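# Move glass flask from heating mantle into a desk cork ring

## Task

Lift the round-bottom flask out of the heating mantle and set it upright inside a cork ring placed on the desk; the cork rings are found on the shelved bench by the window. The flask must never reach the floor, must not be dropped more than a few centimetres or knocked hard (it is glass and would break), the robot must release it and back away at the end, the robot must not tip over or finish leaning, and the flask must stay in place without the robot holding it.

## Robot and tools

ROBOT. A wheeled base that drives straight or spins in place (no sideways motion), a column with a tilting head, and two six-joint arms (left, right), each ending in a two-finger gripper. Folded, it measures 0.73 m long, 0.62 m wide, 1.88 m tall, with its front 0.40 m ahead of the column.

FRAMES. Base frame: origin on the floor under the column, between the drive wheels; x forward, y left, z up. left_hand and right_hand are reported in it: the point where the fingers meet (tips 8 mm further). The hand's z axis is the finger direction (quat_wxyz rotates (0,0,1) onto it); its y axis runs along the opening. base_odometry is relative to the base frame at scene start, counted from wheel rotation only, heading -3.142 to 3.142, left positive.

execute_actions. Arguments: "actions", a list holding one action or nothing (empty just reports state and images), and optional "cameras": names from cam_head_left, cam_head_right, cam_left_wrist, cam_right_wrist, nav_camera, or "all"; omitted, null or ["all"] gives every camera, [] gives none. An action may contain:
- "base": exactly one of {"translate_m": d}, a relative drive in metres, -3 to 3, forward positive; or {"rotate_rad": d}, a relative spin in radians, -3.2 to 3.2, counter-clockwise (left) positive. Offsets count from the base's last reported position.
- "joints": absolute targets keyed by name (not offsets). head_tilt_rad -0.61 to 1.308 (0 level, positive down). For each arm (left_ / right_ prefix): joint1_rad -2.879 to 2.879, joint2_rad 0 to 3.141, joint3_rad 0 to 3.019, joint4_rad -1.692 to 1.57, joint5_rad -1.57 to 1.57 (sideways hand swing, positive to robot's right), joint6_rad -2.094 to 2.094 (hand roll, positive clockwise seen from behind), gripper_m 0 to 0.093 (fingertip gap in metres). Done tolerances: head 0.03, joints 1-6 0.045/0.14/0.09/0.055/0.03/0.035, gripper 0.003.
- "speeds": optional top-speed caps for that action: translate_m 0.05-0.8 m/s, rotate_rad 0.1-1 rad/s (defaults are the maxima). Speeds do not affect arms.
Base and joint motions start together. An action runs at most 15 s; a base move needing over 8.667 s is refused. Unknown keys or out-of-range numbers refuse the whole call. Joints you omit may keep pursuing earlier targets.

wait: "seconds" 0 to 10; returns state and images without commanding anything. zoom_image: "camera" and "region" [x0, y0, x1, y1] in pixels of that camera's latest full image (origin top-left, at most 504x504). finished_scene: "scene" integer; ends the scene irreversibly and reports success, so only call it once the flask sits released and stable.

ARM GEOMETRY (approximate). With left joint1 at -1.57 or right joint1 at 1.57 and joints 5, 6 at 0, the arm lies in a forward vertical plane 0.23 m beside the column. Let a = j2 - 0.35, b = 1.05 + j2 - j3, c = b - j4 (c = 1.57 means fingers straight down). The hand point is then about 0.12 + 0.39 sin a + 0.38 cos b + 0.25 cos c m forward and 1.46 + 0.39 cos a - 0.38 sin b - 0.25 sin c m high. Example: j2, j3, j4 = 0.93, 0.78, 0.14 gives 0.60 m ahead, 1.21 m up. Real hands sag lower and nearer the column by up to ~5 cm (more when loaded); trust the reported hand position (1-3 cm accuracy). Reach about 1 m from the shoulder, lowest about 0.47 m up; the floor is out of reach. Light loads (up to 0.3 kg) are fine fingers-down from 0.65 to 1.6 m high, out to 0.6 m ahead.

GRIPPING. Fingers are 7 cm long; outer width is the opening plus 1 cm at tips, plus 5 cm at the base; the body is 10 cm wide, 7 cm thick; the wrist camera sticks out 11 cm on one side. To grasp, command an opening smaller than the object; "off_target" is then expected. A reading staying 0.002 m or more above the target means something is held.

RESULTS. base_status and joint_status: "done", "off_target" (stopped short, may still push), "contact_stop" (base only, a wheel stalled), "time_out", "not_followed" or "joint command not followed" with a cause line (a self-collision check withheld targets; back the offending joints off by at least 0.05 rad or move the other arm). on_its_own lists uncommanded behaviour; "held at" is a target, not a position. motor_effort covers only left_wheel and right_wheel (percent, peak in brackets). If turned_by_wheels and turned_by_imu differ by over ~4% and at least 0.05 rad, the base hit something or slipped. base_tilt is in degrees (forward/right positive). wheel_motors_off = 1 means the wheels are briefly disabled after prolonged hard pushing. Joint torques and per-arm motor temperatures are also listed; MOTOR HOT warns from 85 °C, and at 100 °C the arm goes limp (OVER-TEMPERATURE FAULT), which would drop the flask.

CAUTIONS. Small joint changes (under ~0.03 rad, 0.08 for joints 2-3) may not move anything; approach contacts in ~0.05 rad steps from your last target. A raised hand may first slide a few cm toward the column. After a base contact_stop, reverse 0.05 m before turning. Tables 0.30-1.20 m high can slide over the base and hit the column. Never let the arms strike or squeeze each other. Avoid sustained pushing (heat, overload). Keep the flask low over surfaces while carrying, set it down gently, open the gripper, then withdraw. Loose objects may be nudged occasionally. Camera calibration (intrinsics K, distortion D, T_world_to_cam in the base frame) is provided per camera and is only approximate.

Each tool is called after "Call:" by a JSON object that holds its "api" and its "payload".

## Session

Call:
{"api": "execute_actions", "payload": {"actions": [{"joints":{"head_tilt_rad":0.4}}]}}

Scene clock: 0.83 s.
Joint torques (N m, as the arm reports them, + toward a larger angle): left_arm=[-0.24 -8.43 -0.35 -1.08 -0.03 -0.02] | right_arm=[-0.85 -6.21 -0.89 -1.43  0.01 -0.04]
Motor temperatures (°C, as the motors report them): left_arm=[24 23 22 25 24 24] | right_arm=[25 27 22 26 25 23]
base_odometry: x=+0.000 y=+0.000 heading=+0.000 (m, m, rad; odometry frame)
turned_by_wheels: +0.000 (rad since the last result)
turned_by_imu: +0.000 (rad since the last result)
base_tilt: forward=-0.2 right=-0.4 (deg)
base_status: not commanded
joint_positions: head_tilt_rad=+0.419 left_joint1_rad=-1.566 left_joint2_rad=+0.856 left_joint3_rad=+0.407 left_joint4_rad=-0.976 left_joint5_rad=+0.013 left_joint6_rad=-0.090 left_gripper_m=+0.095 right_joint1_rad=+1.579 right_joint2_rad=+0.912 right_joint3_rad=+0.389 right_joint4_rad=-0.938 right_joint5_rad=-0.043 right_joint6_rad=+0.044 right_gripper_m=+0.094
joint_status: all done
wheel_motors_off: 0
motor_effort: left_wheel=+1(0) right_wheel=+0(1) (%)
left_hand: x=+0.1473 y=+0.2233 z=+1.2588 quat_wxyz=(+0.435, +0.045, -0.899, -0.015) (m; base frame)
right_hand: x=+0.1324 y=-0.2165 z=+1.2538 quat_wxyz=(+0.452, -0.026, -0.891, -0.011) (m; base frame)
pictures: cam_head_left, cam_head_right, cam_left_wrist, cam_right_wrist, nav_camera
camera_calibration (this result's frames):
cam_head_left: T_world_to_cam=[[0.0595234, -0.998126, 0.0141678, 0.00449067], [-0.390603, -0.0363503, -0.919841, 1.43634], [0.918633, 0.0492181, -0.392035, 0.486732], [0, 0, 0, 1]] pos_world=[0.113643, 0.0327375, 1.51196]
cam_head_right: T_world_to_cam=[[0.06498, -0.997856, -0.00787272, -0.0422685], [-0.408393, -0.0193943, -0.9126, 1.43067], [0.91049, 0.0625159, -0.408777, 0.5179], [0, 0, 0, 1]] pos_world=[0.115476, -0.0468082, 1.517]
Images, in order (width x height): cam_head_left 672x504, cam_head_right 672x504, cam_left_wrist 672x504, cam_right_wrist 672x504, nav_camera 672x504.

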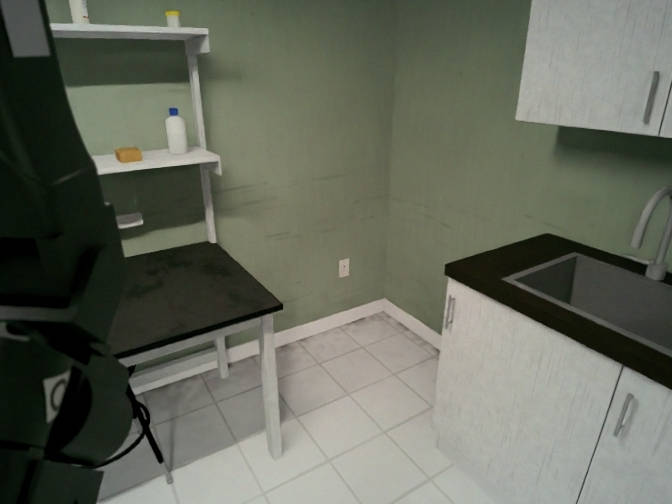

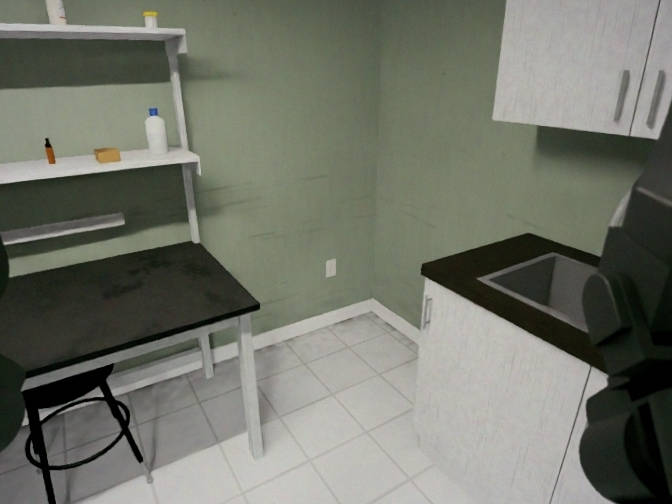

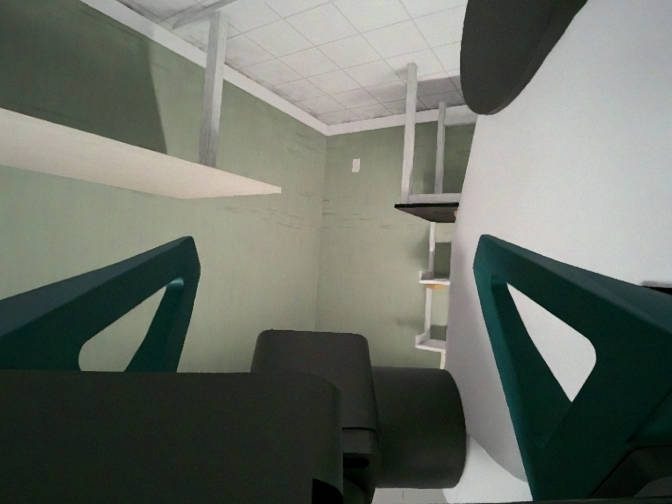

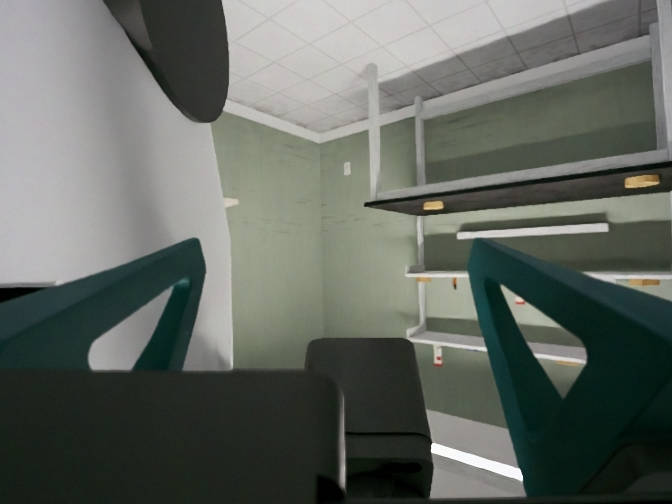

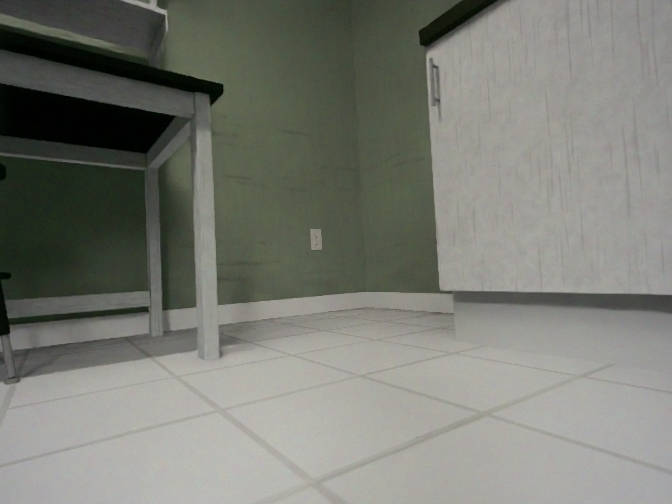

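Rings are behind. Survey.

Call:
{"api": "execute_actions", "payload": {"actions": [{"base":{"rotate_rad":1.1}}], "cameras": ["cam_head_left","cam_head_right"]}}

Call:
{"api": "execute_actions", "payload": {"actions": [{"base":{"rotate_rad":1.1}}], "cameras": ["cam_head_left","cam_head_right"]}}

Call:
{"api": "execute_actions", "payload": {"actions": [{"base":{"rotate_rad":1.3}}], "cameras": ["cam_head_left","cam_head_right"]}}

Scene clock: 8.30 s.
Joint torques (N m, as the arm reports them, + toward a larger angle): left_arm=[ 0.03 -7.71 -0.28 -1.03 -0.04 -0.02] | right_arm=[-0.9  -6.33 -0.9  -1.41  0.01 -0.04]
Motor temperatures (°C, as the motors report them): left_arm=[24 23 22 25 24 24] | right_arm=[25 27 22 26 25 23]
base_odometry: x=+0.000 y=+0.000 heading=+1.099 (m, m, rad; odometry frame)
turned_by_wheels: +1.099 (rad since the last result)
turned_by_imu: +1.082 (rad since the last result)
base_tilt: forward=-0.1 right=-0.4 (deg)
base_status: done
joint_positions: head_tilt_rad=+0.419 left_joint1_rad=-1.566 left_joint2_rad=+0.856 left_joint3_rad=+0.407 left_joint4_rad=-0.976 left_joint5_rad=+0.013 left_joint6_rad=-0.090 left_gripper_m=+0.095 right_joint1_rad=+1.579 right_joint2_rad=+0.912 right_joint3_rad=+0.389 right_joint4_rad=-0.938 right_joint5_rad=-0.043 right_joint6_rad=+0.044 right_gripper_m=+0.094
joint_status: not commanded
wheel_motors_off: 0
motor_effort: left_wheel=-2(44) right_wheel=+3(42) (%)
left_hand: x=+0.1473 y=+0.2233 z=+1.2588 quat_wxyz=(+0.435, +0.045, -0.899, -0.015) (m; base frame)
right_hand: x=+0.1324 y=-0.2165 z=+1.2538 quat_wxyz=(+0.452, -0.026, -0.891, -0.011) (m; base frame)
pictures: cam_head_left, cam_head_right
camera_calibration (this result's frames):
cam_head_left: T_world_to_cam=[[0.0595216, -0.998126, 0.0141755, 0.00447896], [-0.390484, -0.0363503, -0.919892, 1.43641], [0.918683, 0.0492181, -0.391916, 0.486547], [0, 0, 0, 1]] pos_world=[0.113646, 0.0327375, 1.51196]
cam_head_right: T_world_to_cam=[[0.064981, -0.997856, -0.00786435, -0.0422815], [-0.408275, -0.0193943, -0.912653, 1.43074], [0.910543, 0.0625159, -0.40866, 0.517717], [0, 0, 0, 1]] pos_world=[0.115479, -0.0468082, 1.51701]
Images, in order (width x height): cam_head_left 672x504, cam_head_right 672x504.

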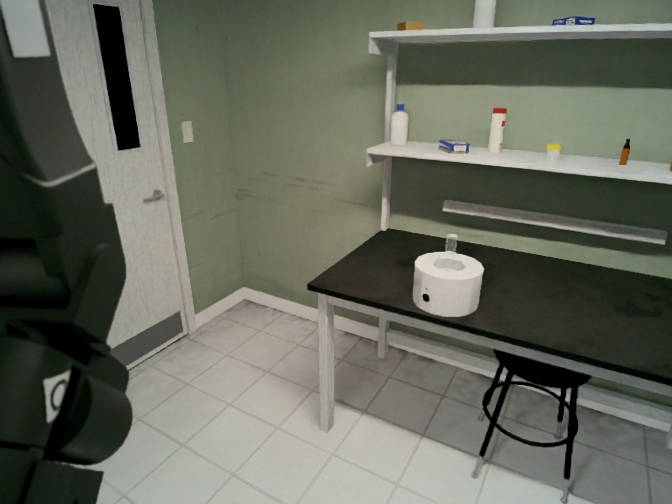

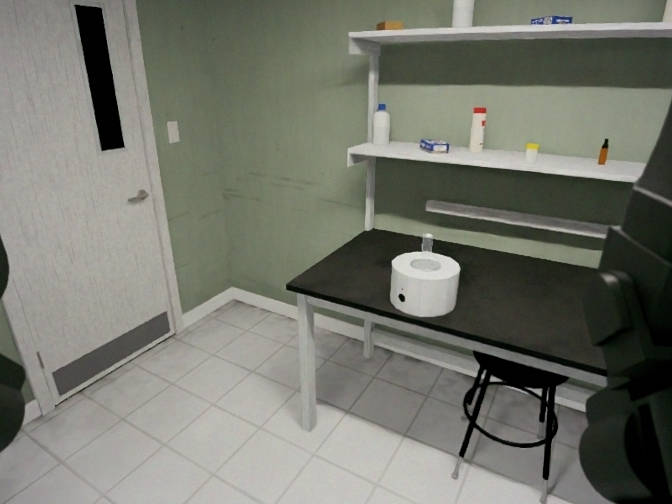

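Scene clock: 10.77 s.
Joint torques (N m, as the arm reports them, + toward a larger angle): left_arm=[-0.1  -7.57 -0.27 -1.08 -0.04 -0.04] | right_arm=[-0.9  -6.07 -0.96 -1.4   0.01 -0.04]
Motor temperatures (°C, as the motors report them): left_arm=[24 23 22 25 24 24] | right_arm=[25 27 22 26 25 23]
base_odometry: x=+0.000 y=+0.000 heading=+2.198 (m, m, rad; odometry frame)
turned_by_wheels: +1.099 (rad since the last result)
turned_by_imu: +1.087 (rad since the last result)
base_tilt: forward=-0.2 right=-0.4 (deg)
base_status: done
joint_positions: head_tilt_rad=+0.419 left_joint1_rad=-1.566 left_joint2_rad=+0.856 left_joint3_rad=+0.407 left_joint4_rad=-0.976 left_joint5_rad=+0.013 left_joint6_rad=-0.090 left_gripper_m=+0.095 right_joint1_rad=+1.579 right_joint2_rad=+0.912 right_joint3_rad=+0.389 right_joint4_rad=-0.938 right_joint5_rad=-0.043 right_joint6_rad=+0.044 right_gripper_m=+0.094
joint_status: not commanded
wheel_motors_off: 0
motor_effort: left_wheel=-2(30) right_wheel=+3(31) (%)
left_hand: x=+0.1473 y=+0.2233 z=+1.2588 quat_wxyz=(+0.435, +0.045, -0.899, -0.015) (m; base frame)
right_hand: x=+0.1324 y=-0.2165 z=+1.2538 quat_wxyz=(+0.452, -0.026, -0.891, -0.011) (m; base frame)
pictures: cam_head_left, cam_head_right
camera_calibration (this result's frames):
cam_head_left: T_world_to_cam=[[0.0595211, -0.998126, 0.0141775, 0.00447586], [-0.390453, -0.0363503, -0.919905, 1.43643], [0.918697, 0.0492181, -0.391885, 0.486499], [0, 0, 0, 1]] pos_world=[0.113647, 0.0327375, 1.51197]
cam_head_right: T_world_to_cam=[[0.0649812, -0.997856, -0.00786214, -0.0422849], [-0.408244, -0.0193943, -0.912667, 1.43076], [0.910557, 0.0625159, -0.408629, 0.517669], [0, 0, 0, 1]] pos_world=[0.11548, -0.0468082, 1.51701]
Images, in order (width x height): cam_head_left 672x504, cam_head_right 672x504.

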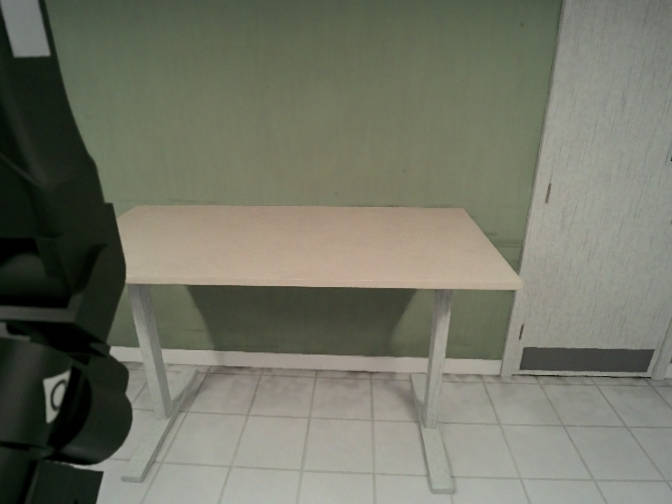

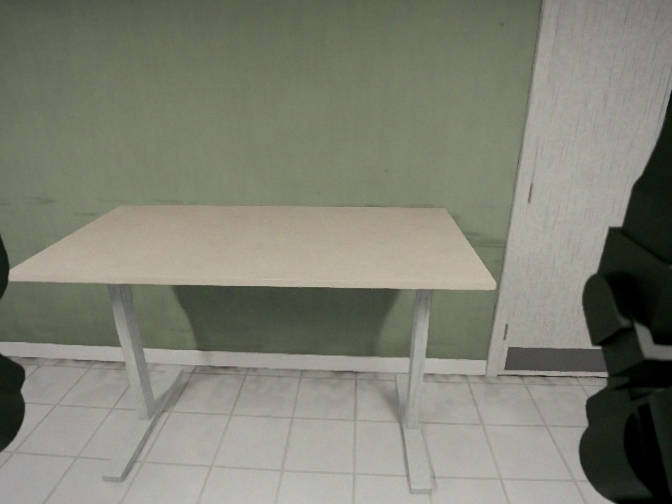

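Scene clock: 13.43 s.
Joint torques (N m, as the arm reports them, + toward a larger angle): left_arm=[-0.12 -8.03 -0.33 -1.03 -0.04 -0.03] | right_arm=[-0.97 -6.24 -0.92 -1.38  0.01 -0.03]
Motor temperatures (°C, as the motors report them): left_arm=[24 23 22 25 24 24] | right_arm=[25 27 22 26 25 23]
base_odometry: x=+0.000 y=+0.000 heading=-2.786 (m, m, rad; odometry frame)
turned_by_wheels: +1.299 (rad since the last result)
turned_by_imu: +1.285 (rad since the last result)
base_tilt: forward=-0.2 right=-0.4 (deg)
base_status: done
joint_positions: head_tilt_rad=+0.419 left_joint1_rad=-1.566 left_joint2_rad=+0.856 left_joint3_rad=+0.407 left_joint4_rad=-0.976 left_joint5_rad=+0.013 left_joint6_rad=-0.090 left_gripper_m=+0.095 right_joint1_rad=+1.579 right_joint2_rad=+0.912 right_joint3_rad=+0.389 right_joint4_rad=-0.938 right_joint5_rad=-0.043 right_joint6_rad=+0.044 right_gripper_m=+0.094
joint_status: not commanded
wheel_motors_off: 0
motor_effort: left_wheel=-3(31) right_wheel=+3(31) (%)
left_hand: x=+0.1473 y=+0.2233 z=+1.2588 quat_wxyz=(+0.435, +0.045, -0.899, -0.015) (m; base frame)
right_hand: x=+0.1324 y=-0.2165 z=+1.2538 quat_wxyz=(+0.452, -0.026, -0.891, -0.011) (m; base frame)
pictures: cam_head_left, cam_head_right
camera_calibration (this result's frames):
cam_head_left: T_world_to_cam=[[0.0595208, -0.998126, 0.014179, 0.00447361], [-0.39043, -0.0363503, -0.919915, 1.43644], [0.918706, 0.0492181, -0.391862, 0.486463], [0, 0, 0, 1]] pos_world=[0.113648, 0.0327375, 1.51197]
cam_head_right: T_world_to_cam=[[0.0649814, -0.997856, -0.00786054, -0.0422874], [-0.408222, -0.0193943, -0.912677, 1.43077], [0.910567, 0.0625159, -0.408607, 0.517634], [0, 0, 0, 1]] pos_world=[0.115481, -0.0468082, 1.51701]
Images, in order (width x height): cam_head_left 672x504, cam_head_right 672x504.

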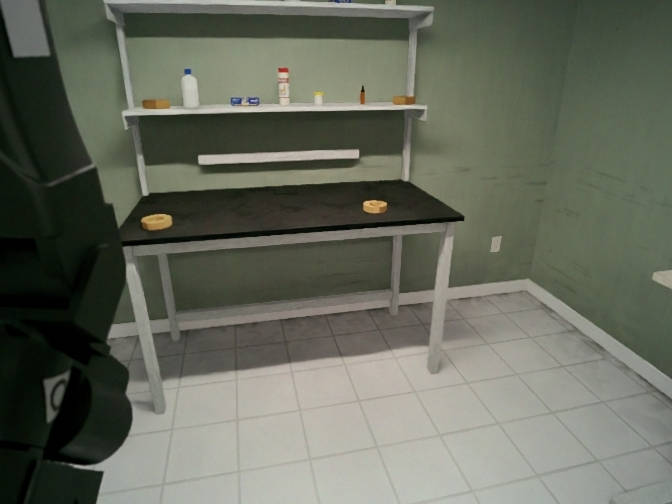

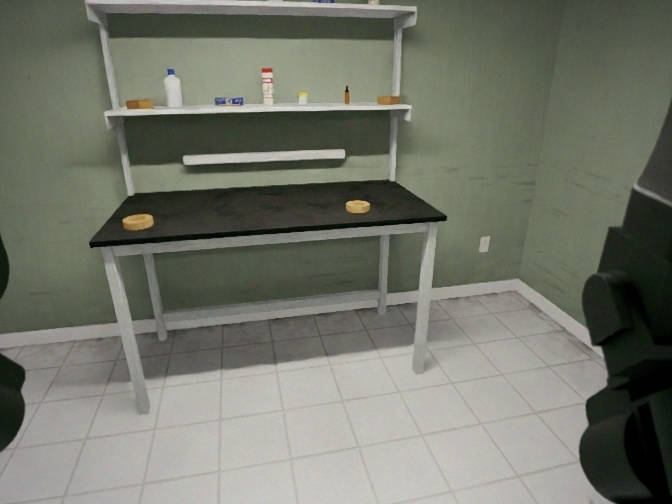

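Call:
{"api": "execute_actions", "payload": {"actions": [{"base":{"rotate_rad":0.1},"joints":{"right_joint1_rad":1.57,"right_joint2_rad":1.35,"right_joint3_rad":1.26,"right_joint4_rad":-0.43,"right_joint5_rad":0,"right_joint6_rad":0,"head_tilt_rad":0.8}}], "cameras": []}}

Call:
{"api": "execute_actions", "payload": {"actions": [{"base":{"translate_m":1.3}}]}}

Scene clock: 21.43 s.
Joint torques (N m, as the arm reports them, + toward a larger angle): left_arm=[-0.16 -8.11 -0.28 -1.06 -0.03 -0.02] | right_arm=[ -1.58 -15.88   4.56   0.76   0.1   -0.1 ]
Motor temperatures (°C, as the motors report them): left_arm=[24 23 22 25 24 24] | right_arm=[25 27 22 26 25 23]
base_odometry: x=+0.000 y=+0.000 heading=-2.687 (m, m, rad; odometry frame)
turned_by_wheels: +0.099 (rad since the last result)
turned_by_imu: +0.097 (rad since the last result)
base_tilt: forward=-0.2 right=-0.4 (deg)
base_status: done
joint_positions: head_tilt_rad=+0.802 left_joint1_rad=-1.566 left_joint2_rad=+0.856 left_joint3_rad=+0.407 left_joint4_rad=-0.976 left_joint5_rad=+0.013 left_joint6_rad=-0.090 left_gripper_m=+0.095 right_joint1_rad=+1.579 right_joint2_rad=+1.349 right_joint3_rad=+1.251 right_joint4_rad=-0.433 right_joint5_rad=-0.002 right_joint6_rad=+0.006 right_gripper_m=+0.094
joint_status: all done
wheel_motors_off: 0
motor_effort: left_wheel=-5(29) right_wheel=+4(30) (%)
left_hand: x=+0.1473 y=+0.2233 z=+1.2588 quat_wxyz=(+0.435, +0.045, -0.899, -0.015) (m; base frame)
right_hand: x=+0.6039 y=-0.2204 z=+1.0694 quat_wxyz=(+0.004, -0.001, -1.000, -0.004) (m; base frame)
pictures: none
No camera images: the call's "cameras" was empty. Leave "cameras" out to get every camera's image.

Scene clock: 25.10 s.
Joint torques (N m, as the arm reports them, + toward a larger angle): left_arm=[ 0.24 -8.08 -0.42 -0.97 -0.04  0.  ] | right_arm=[ -1.55 -16.02   4.52   0.77   0.1   -0.1 ]
Motor temperatures (°C, as the motors report them): left_arm=[24 23 22 25 24 24] | right_arm=[25 28 22 26 25 23]
base_odometry: x=-1.168 y=-0.572 heading=-2.686 (m, m, rad; odometry frame)
turned_by_wheels: +0.001 (rad since the last result)
turned_by_imu: +0.000 (rad since the last result)
base_tilt: forward=-0.2 right=-0.4 (deg)
base_status: done
joint_positions: head_tilt_rad=+0.803 left_joint1_rad=-1.566 left_joint2_rad=+0.856 left_joint3_rad=+0.407 left_joint4_rad=-0.976 left_joint5_rad=+0.013 left_joint6_rad=-0.090 left_gripper_m=+0.095 right_joint1_rad=+1.578 right_joint2_rad=+1.349 right_joint3_rad=+1.251 right_joint4_rad=-0.433 right_joint5_rad=-0.002 right_joint6_rad=+0.006 right_gripper_m=+0.094
joint_status: not commanded
wheel_motors_off: 0
motor_effort: left_wheel=+1(53) right_wheel=+0(61) (%)
left_hand: x=+0.1477 y=+0.2233 z=+1.2586 quat_wxyz=(+0.435, +0.045, -0.899, -0.015) (m; base frame)
right_hand: x=+0.6042 y=-0.2206 z=+1.0695 quat_wxyz=(+0.004, -0.001, -1.000, -0.004) (m; base frame)
pictures: cam_head_left, cam_head_right, cam_left_wrist, cam_right_wrist, nav_camera
camera_calibration (this result's frames):
cam_head_left: T_world_to_cam=[[0.0604981, -0.998126, -0.00915103, 0.040353], [-0.706615, -0.0363503, -0.706664, 1.12385], [0.705007, 0.0492181, -0.70749, 0.983215], [0, 0, 0, 1]] pos_world=[0.0985117, 0.0327375, 1.49017]
cam_head_right: T_world_to_cam=[[0.0573048, -0.997856, -0.0316313, -0.00529657], [-0.720399, -0.0193943, -0.693288, 1.10853], [0.691188, 0.0625159, -0.719966, 1.0081], [0, 0, 0, 1]] pos_world=[0.1021, -0.0468082, 1.49415]
cam_left_wrist: T_world_to_cam=[[0.0668232, -0.996125, -0.0571791, 0.287556], [-0.0396001, -0.0599098, 0.997418, -1.23333], [-0.996979, -0.0643864, -0.04345, 0.34074], [0, 0, 0, 1]] pos_world=[0.271655, 0.234492, 1.26139]
cam_right_wrist: T_world_to_cam=[[-0.00198817, -0.999951, 0.00974885, -0.230543], [-0.809454, 0.0073336, 0.587137, -0.125766], [-0.587179, -0.00672392, -0.809429, 1.34289], [0, 0, 0, 1]] pos_world=[0.686259, -0.22058, 1.16307]
Images, in order (width x height): cam_head_left 672x504, cam_head_right 672x504, cam_left_wrist 672x504, cam_right_wrist 672x504, nav_camera 672x504.

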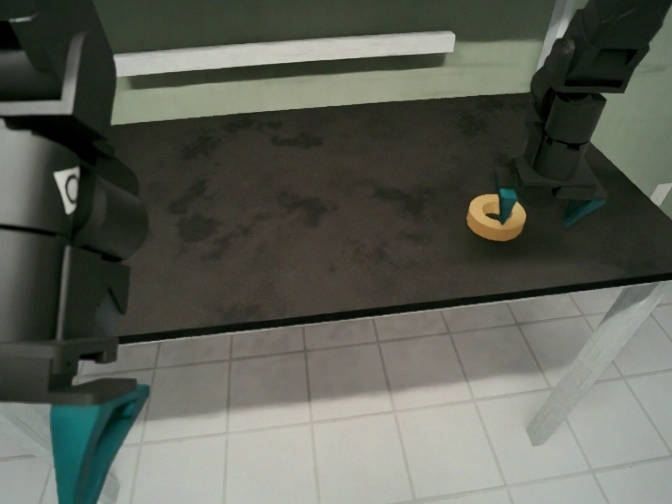

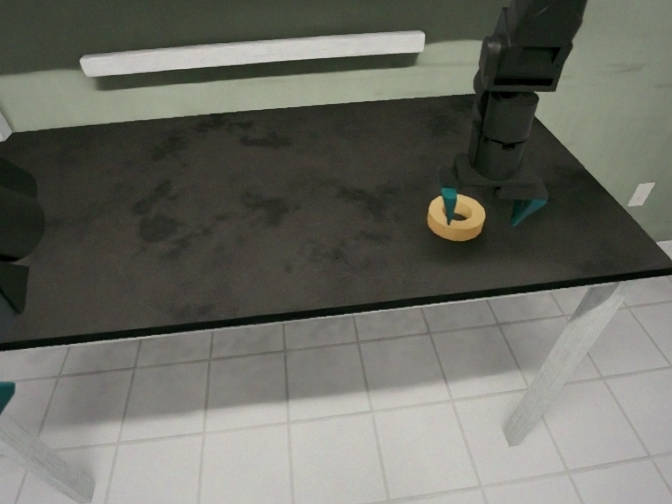

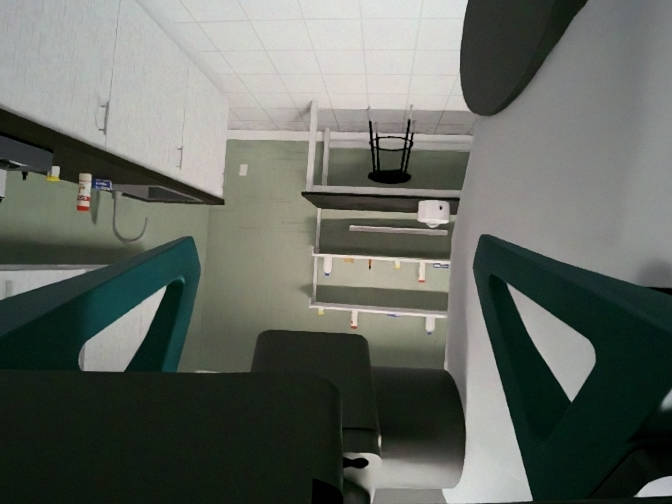

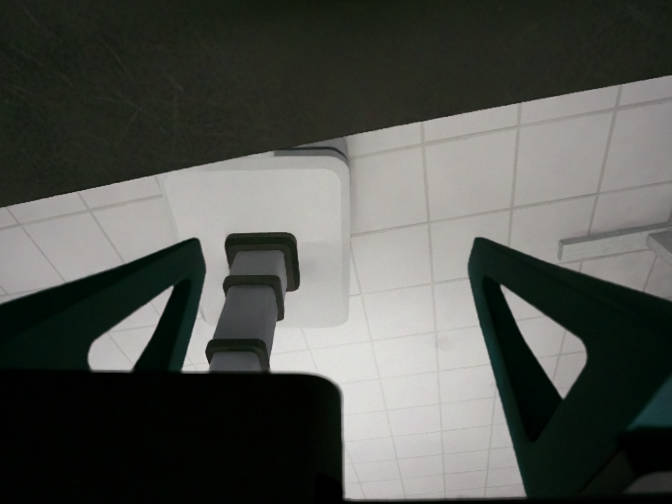

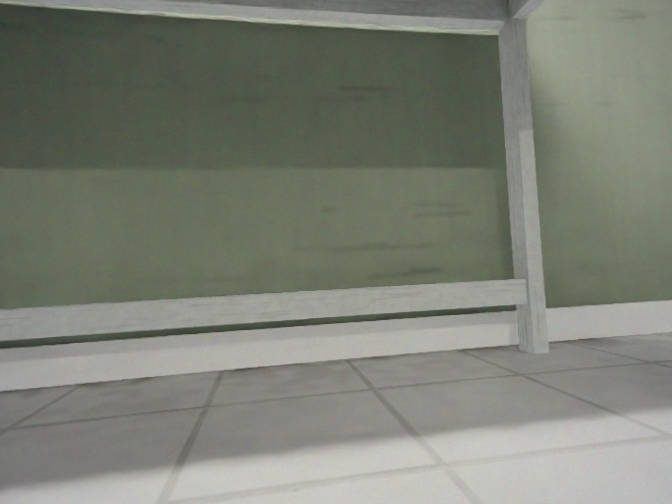

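Call:
{"api": "execute_actions", "payload": {"actions": [{"base":{"translate_m":0.2},"joints":{"right_joint2_rad":1.58,"right_joint3_rad":1.364,"right_joint4_rad":-0.30,"right_gripper_m":0.075}}], "cameras": ["cam_head_left","cam_right_wrist"]}}

Scene clock: 33.87 s.
Joint torques (N m, as the arm reports them, + toward a larger angle): left_arm=[-0.18 -7.72 -0.36 -1.05  0.01 -0.02] | right_arm=[ -1.6  -17.28   3.24   0.73   0.09  -0.1 ]
Motor temperatures (°C, as the motors report them): left_arm=[24 23 22 25 24 24] | right_arm=[25 28 23 26 25 23]
base_odometry: x=-1.347 y=-0.660 heading=-2.686 (m, m, rad; odometry frame)
turned_by_wheels: +0.001 (rad since the last result)
turned_by_imu: -0.001 (rad since the last result)
base_tilt: forward=-0.1 right=-0.4 (deg)
base_status: done
joint_positions: head_tilt_rad=+0.803 left_joint1_rad=-1.566 left_joint2_rad=+0.856 left_joint3_rad=+0.409 left_joint4_rad=-0.976 left_joint5_rad=+0.013 left_joint6_rad=-0.090 left_gripper_m=+0.095 right_joint1_rad=+1.578 right_joint2_rad=+1.590 right_joint3_rad=+1.358 right_joint4_rad=-0.301 right_joint5_rad=-0.002 right_joint6_rad=+0.006 right_gripper_m=+0.075
joint_status: all done
wheel_motors_off: 0
motor_effort: left_wheel=+0(34) right_wheel=+0(33) (%)
left_hand: x=+0.1483 y=+0.2233 z=+1.2584 quat_wxyz=(+0.435, +0.045, -0.899, -0.015) (m; base frame)
right_hand: x=+0.5957 y=-0.2200 z=+0.9680 quat_wxyz=(+0.005, -0.001, -1.000, -0.004) (m; base frame)
pictures: cam_head_left, cam_right_wrist
camera_calibration (this result's frames):
cam_head_left: T_world_to_cam=[[0.060497, -0.998126, -0.00915853, 0.0403646], [-0.706702, -0.0363503, -0.706577, 1.12372], [0.70492, 0.0492181, -0.707577, 0.983353], [0, 0, 0, 1]] pos_world=[0.0985056, 0.0327375, 1.49016]
cam_right_wrist: T_world_to_cam=[[-0.00194456, -0.99995, 0.00976423, -0.228976], [-0.807884, 0.00732537, 0.589296, -0.0760309], [-0.589339, -0.00674244, -0.807858, 1.25554], [0, 0, 0, 1]] pos_world=[0.678071, -0.219942, 1.06134]
Images, in order (width x height): cam_head_left 672x504, cam_right_wrist 672x504.

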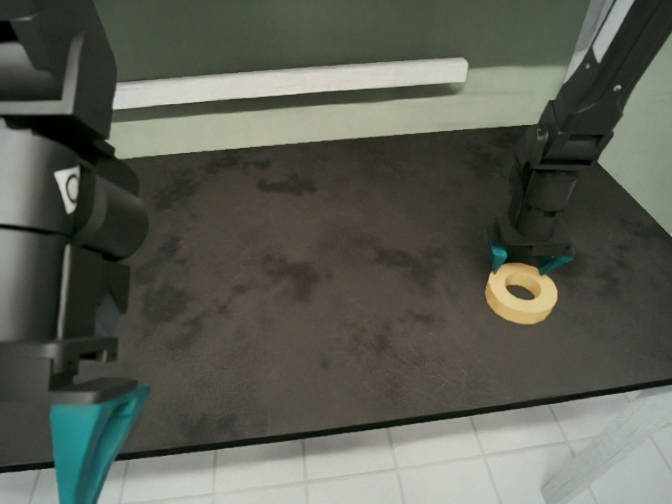

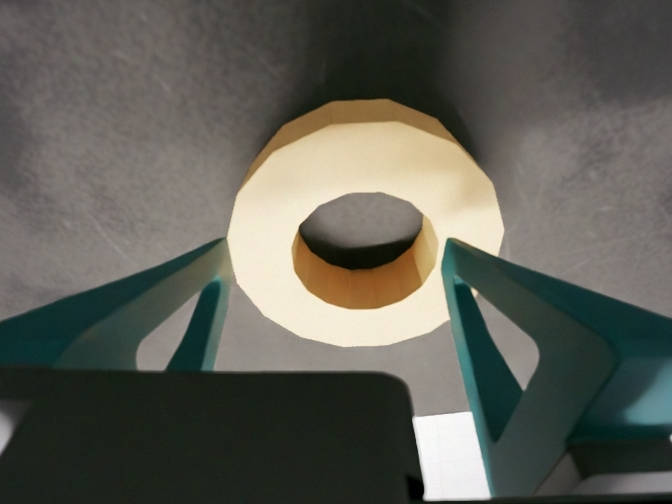

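Call:
{"api": "execute_actions", "payload": {"actions": [{"base":{"rotate_rad":0.05},"joints":{"right_gripper_m":0.065}}], "cameras": ["cam_right_wrist"]}}

Call:
{"api": "execute_actions", "payload": {"actions": [{"joints":{"right_joint2_rad":1.69,"right_joint3_rad":1.43,"right_joint4_rad":-0.26}}], "cameras": ["cam_head_left","cam_right_wrist"]}}

Scene clock: 41.10 s.
Joint torques (N m, as the arm reports them, + toward a larger angle): left_arm=[-0.13 -8.09 -0.35 -1.07 -0.04 -0.02] | right_arm=[ -1.16 -17.06   3.24   0.7    0.09  -0.11]
Motor temperatures (°C, as the motors report them): left_arm=[24 23 22 25 24 24] | right_arm=[25 29 23 26 25 23]
base_odometry: x=-1.347 y=-0.660 heading=-2.638 (m, m, rad; odometry frame)
turned_by_wheels: +0.048 (rad since the last result)
turned_by_imu: +0.045 (rad since the last result)
base_tilt: forward=-0.2 right=-0.3 (deg)
base_status: done
joint_positions: head_tilt_rad=+0.803 left_joint1_rad=-1.566 left_joint2_rad=+0.856 left_joint3_rad=+0.408 left_joint4_rad=-0.976 left_joint5_rad=+0.013 left_joint6_rad=-0.090 left_gripper_m=+0.095 right_joint1_rad=+1.573 right_joint2_rad=+1.590 right_joint3_rad=+1.358 right_joint4_rad=-0.301 right_joint5_rad=-0.002 right_joint6_rad=+0.006 right_gripper_m=+0.065
joint_status: all done
wheel_motors_off: 0
motor_effort: left_wheel=-1(49) right_wheel=+1(48) (%)
left_hand: x=+0.1481 y=+0.2233 z=+1.2585 quat_wxyz=(+0.435, +0.045, -0.899, -0.015) (m; base frame)
right_hand: x=+0.5957 y=-0.2234 z=+0.9680 quat_wxyz=(+0.005, -0.003, -1.000, -0.002) (m; base frame)
pictures: cam_right_wrist
camera_calibration (this result's frames):
cam_right_wrist: T_world_to_cam=[[-0.00442396, -0.999891, 0.0140587, -0.235018], [-0.80786, 0.0118594, 0.589255, -0.0749527], [-0.589358, -0.0087506, -0.807825, 1.25504], [0, 0, 0, 1]] pos_world=[0.678079, -0.223121, 1.06133]
Images, in order (width x height): cam_right_wrist 672x504.

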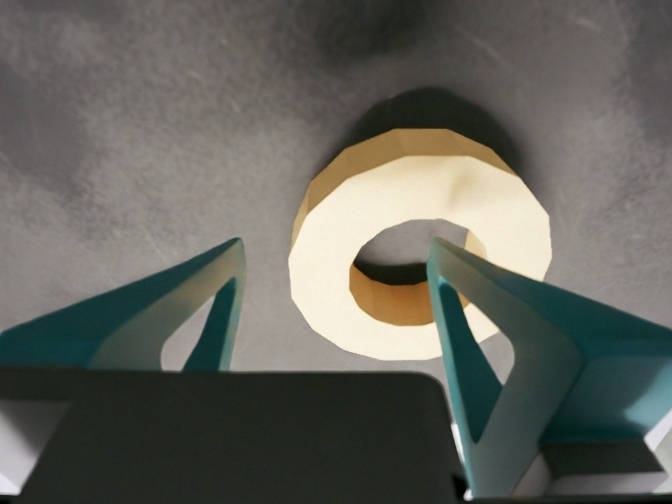

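Scene clock: 41.90 s.
Joint torques (N m, as the arm reports them, + toward a larger angle): left_arm=[ 0.01 -8.24 -0.44 -1.   -0.04 -0.04] | right_arm=[ -1.22 -14.19   3.31   0.87   0.    -0.07]
Motor temperatures (°C, as the motors report them): left_arm=[24 23 22 25 24 24] | right_arm=[25 29 23 26 25 23]
base_odometry: x=-1.347 y=-0.660 heading=-2.638 (m, m, rad; odometry frame)
turned_by_wheels: +0.000 (rad since the last result)
turned_by_imu: +0.000 (rad since the last result)
base_tilt: forward=-0.2 right=-0.4 (deg)
base_status: not commanded
joint_positions: head_tilt_rad=+0.803 left_joint1_rad=-1.566 left_joint2_rad=+0.856 left_joint3_rad=+0.408 left_joint4_rad=-0.976 left_joint5_rad=+0.013 left_joint6_rad=-0.090 left_gripper_m=+0.095 right_joint1_rad=+1.573 right_joint2_rad=+1.648 right_joint3_rad=+1.426 right_joint4_rad=-0.262 right_joint5_rad=+0.001 right_joint6_rad=+0.002 right_gripper_m=+0.065
joint_status: all done
wheel_motors_off: 0
motor_effort: left_wheel=+0(3) right_wheel=+3(3) (%)
left_hand: x=+0.1481 y=+0.2233 z=+1.2585 quat_wxyz=(+0.435, +0.045, -0.899, -0.015) (m; base frame)
right_hand: x=+0.6178 y=-0.2238 z=+0.9480 quat_wxyz=(-0.020, +0.000, -1.000, -0.001) (m; base frame)
pictures: cam_head_left, cam_right_wrist
camera_calibration (this result's frames):
cam_head_left: T_world_to_cam=[[0.060497, -0.998126, -0.00915852, 0.0403646], [-0.706702, -0.0363503, -0.706577, 1.12372], [0.70492, 0.0492181, -0.707577, 0.983353], [0, 0, 0, 1]] pos_world=[0.0985056, 0.0327375, 1.49016]
cam_right_wrist: T_world_to_cam=[[-0.00113393, -0.999862, 0.0165901, -0.23945], [-0.835919, 0.0100532, 0.54876, 0.0099674], [-0.548851, -0.0132457, -0.835815, 1.25244], [0, 0, 0, 1]] pos_world=[0.695463, -0.222927, 1.04531]
Images, in order (width x height): cam_head_left 672x504, cam_right_wrist 672x504.

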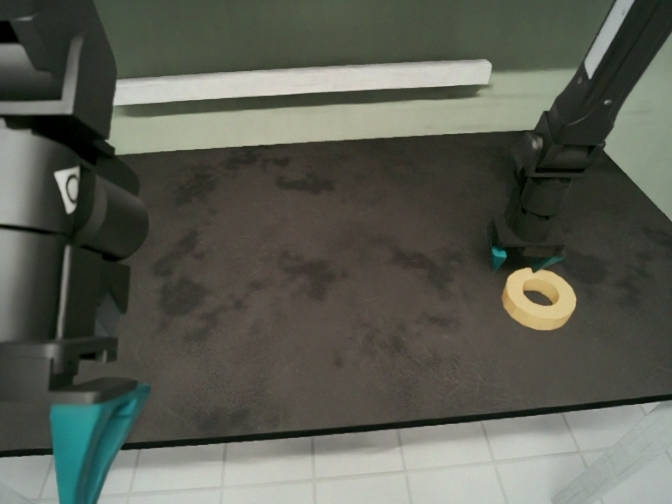

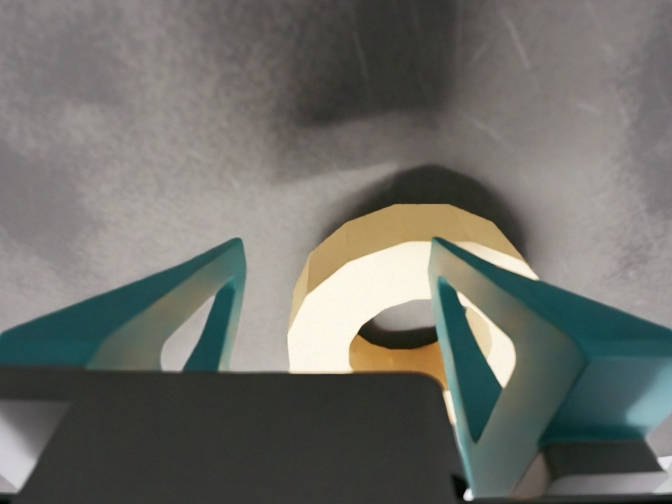

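Landed on far rim. Raise, back up, retry.

Call:
{"api": "execute_actions", "payload": {"actions": [{"joints":{"right_joint2_rad":1.54,"right_joint3_rad":1.364,"right_joint4_rad":-0.30}}], "cameras": []}}

Call:
{"api": "execute_actions", "payload": {"actions": [{"base":{"translate_m":-0.04}}], "cameras": ["cam_right_wrist"]}}

Call:
{"api": "execute_actions", "payload": {"actions": [{"joints":{"right_joint2_rad":1.69,"right_joint3_rad":1.43,"right_joint4_rad":-0.26}}], "cameras": ["cam_head_left","cam_right_wrist"]}}

Scene clock: 47.30 s.
Joint torques (N m, as the arm reports them, + toward a larger angle): left_arm=[-0.29 -8.03 -0.5  -0.96 -0.02 -0.03] | right_arm=[ -1.3  -17.84   3.37   0.52   0.    -0.04]
Motor temperatures (°C, as the motors report them): left_arm=[24 23 22 25 24 24] | right_arm=[25 29 23 26 25 23]
base_odometry: x=-1.347 y=-0.660 heading=-2.638 (m, m, rad; odometry frame)
turned_by_wheels: +0.000 (rad since the last result)
turned_by_imu: -0.001 (rad since the last result)
base_tilt: forward=-0.2 right=-0.3 (deg)
base_status: not commanded
joint_positions: head_tilt_rad=+0.803 left_joint1_rad=-1.566 left_joint2_rad=+0.856 left_joint3_rad=+0.408 left_joint4_rad=-0.976 left_joint5_rad=+0.013 left_joint6_rad=-0.090 left_gripper_m=+0.095 right_joint1_rad=+1.573 right_joint2_rad=+1.555 right_joint3_rad=+1.362 right_joint4_rad=-0.295 right_joint5_rad=+0.001 right_joint6_rad=+0.001 right_gripper_m=+0.065
joint_status: all done
wheel_motors_off: 0
motor_effort: left_wheel=-3(2) right_wheel=+3(3) (%)
left_hand: x=+0.1481 y=+0.2233 z=+1.2585 quat_wxyz=(+0.435, +0.045, -0.899, -0.015) (m; base frame)
right_hand: x=+0.6161 y=-0.2238 z=+0.9853 quat_wxyz=(-0.018, +0.000, -1.000, -0.001) (m; base frame)
pictures: none
No camera images: the call's "cameras" was empty. Leave "cameras" out to get every camera's image.

Scene clock: 48.40 s.
Joint torques (N m, as the arm reports them, + toward a larger angle): left_arm=[-0.15 -8.34 -0.07 -0.95 -0.03 -0.03] | right_arm=[ -1.2  -17.86   3.49   0.51   0.    -0.05]
Motor temperatures (°C, as the motors report them): left_arm=[24 23 22 25 24 24] | right_arm=[25 29 23 26 25 23]
base_odometry: x=-1.313 y=-0.640 heading=-2.639 (m, m, rad; odometry frame)
turned_by_wheels: -0.001 (rad since the last result)
turned_by_imu: -0.002 (rad since the last result)
base_tilt: forward=-0.2 right=-0.4 (deg)
base_status: done
joint_positions: head_tilt_rad=+0.803 left_joint1_rad=-1.566 left_joint2_rad=+0.856 left_joint3_rad=+0.403 left_joint4_rad=-0.976 left_joint5_rad=+0.013 left_joint6_rad=-0.090 left_gripper_m=+0.095 right_joint1_rad=+1.573 right_joint2_rad=+1.555 right_joint3_rad=+1.360 right_joint4_rad=-0.295 right_joint5_rad=+0.001 right_joint6_rad=+0.001 right_gripper_m=+0.065
joint_status: not commanded
wheel_motors_off: 0
motor_effort: left_wheel=-3(65) right_wheel=-1(35) (%)
left_hand: x=+0.1455 y=+0.2233 z=+1.2593 quat_wxyz=(+0.437, +0.045, -0.898, -0.015) (m; base frame)
right_hand: x=+0.6154 y=-0.2238 z=+0.9853 quat_wxyz=(-0.017, +0.000, -1.000, -0.001) (m; base frame)
pictures: cam_right_wrist
camera_calibration (this result's frames):
cam_right_wrist: T_world_to_cam=[[-0.000263526, -0.999862, 0.0166296, -0.240734], [-0.832774, 0.00942578, 0.553533, -0.0192729], [-0.553613, -0.0137028, -0.832661, 1.282], [0, 0, 0, 1]] pos_world=[0.693622, -0.222952, 1.08215]
Images, in order (width x height): cam_right_wrist 672x504.

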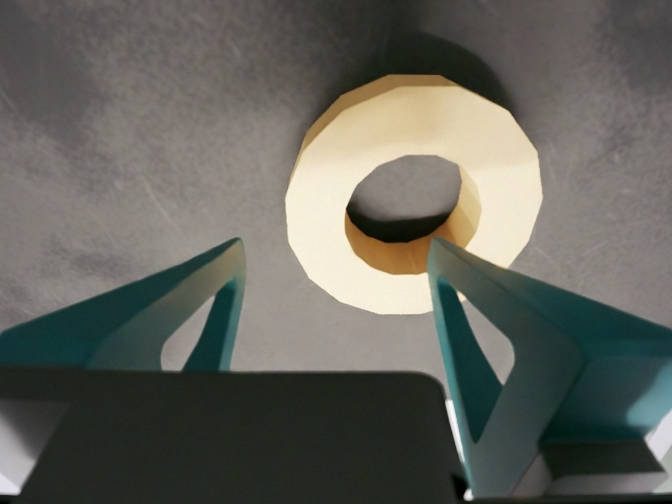

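Scene clock: 49.60 s.
Joint torques (N m, as the arm reports them, + toward a larger angle): left_arm=[-0.28 -8.04 -0.01 -1.02 -0.05 -0.05] | right_arm=[ -1.32 -16.36   2.77   0.89   0.    -0.05]
Motor temperatures (°C, as the motors report them): left_arm=[24 23 22 25 24 24] | right_arm=[25 29 23 26 25 23]
base_odometry: x=-1.313 y=-0.640 heading=-2.639 (m, m, rad; odometry frame)
turned_by_wheels: +0.000 (rad since the last result)
turned_by_imu: +0.000 (rad since the last result)
base_tilt: forward=-0.2 right=-0.4 (deg)
base_status: not commanded
joint_positions: head_tilt_rad=+0.803 left_joint1_rad=-1.566 left_joint2_rad=+0.856 left_joint3_rad=+0.403 left_joint4_rad=-0.976 left_joint5_rad=+0.013 left_joint6_rad=-0.090 left_gripper_m=+0.095 right_joint1_rad=+1.573 right_joint2_rad=+1.684 right_joint3_rad=+1.429 right_joint4_rad=-0.264 right_joint5_rad=+0.001 right_joint6_rad=+0.001 right_gripper_m=+0.065
joint_status: all done
wheel_motors_off: 0
motor_effort: left_wheel=-4(4) right_wheel=-1(1) (%)
left_hand: x=+0.1455 y=+0.2233 z=+1.2593 quat_wxyz=(+0.437, +0.045, -0.898, -0.015) (m; base frame)
right_hand: x=+0.6011 y=-0.2237 z=+0.9310 quat_wxyz=(-0.003, +0.000, -1.000, -0.001) (m; base frame)
pictures: cam_head_left, cam_right_wrist
camera_calibration (this result's frames):
cam_head_left: T_world_to_cam=[[0.0604943, -0.998126, -0.00917627, 0.040392], [-0.70691, -0.0363503, -0.706369, 1.12341], [0.704712, 0.0492181, -0.707784, 0.983682], [0, 0, 0, 1]] pos_world=[0.0984909, 0.0327375, 1.49015]
cam_right_wrist: T_world_to_cam=[[0.000278051, -0.999861, 0.016667, -0.24009], [-0.816599, 0.00939327, 0.577129, -0.0328914], [-0.577206, -0.0137707, -0.816483, 1.22797], [0, 0, 0, 1]] pos_world=[0.681997, -0.222838, 1.0256]
Images, in order (width x height): cam_head_left 672x504, cam_right_wrist 672x504.

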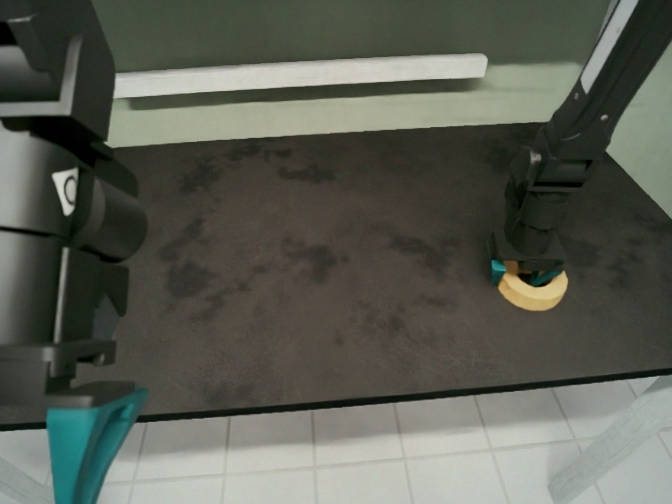

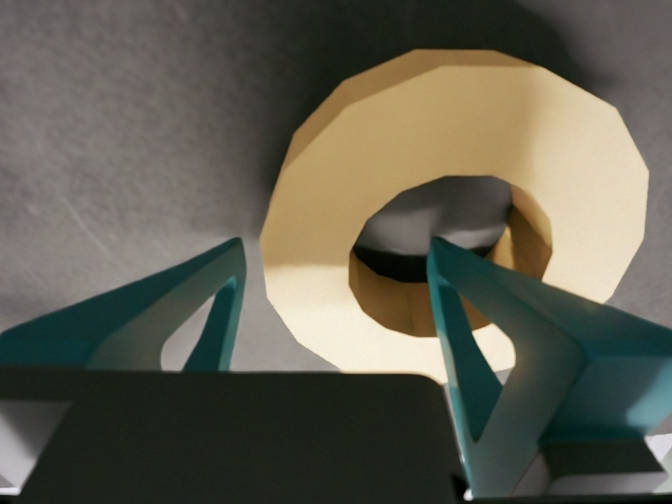

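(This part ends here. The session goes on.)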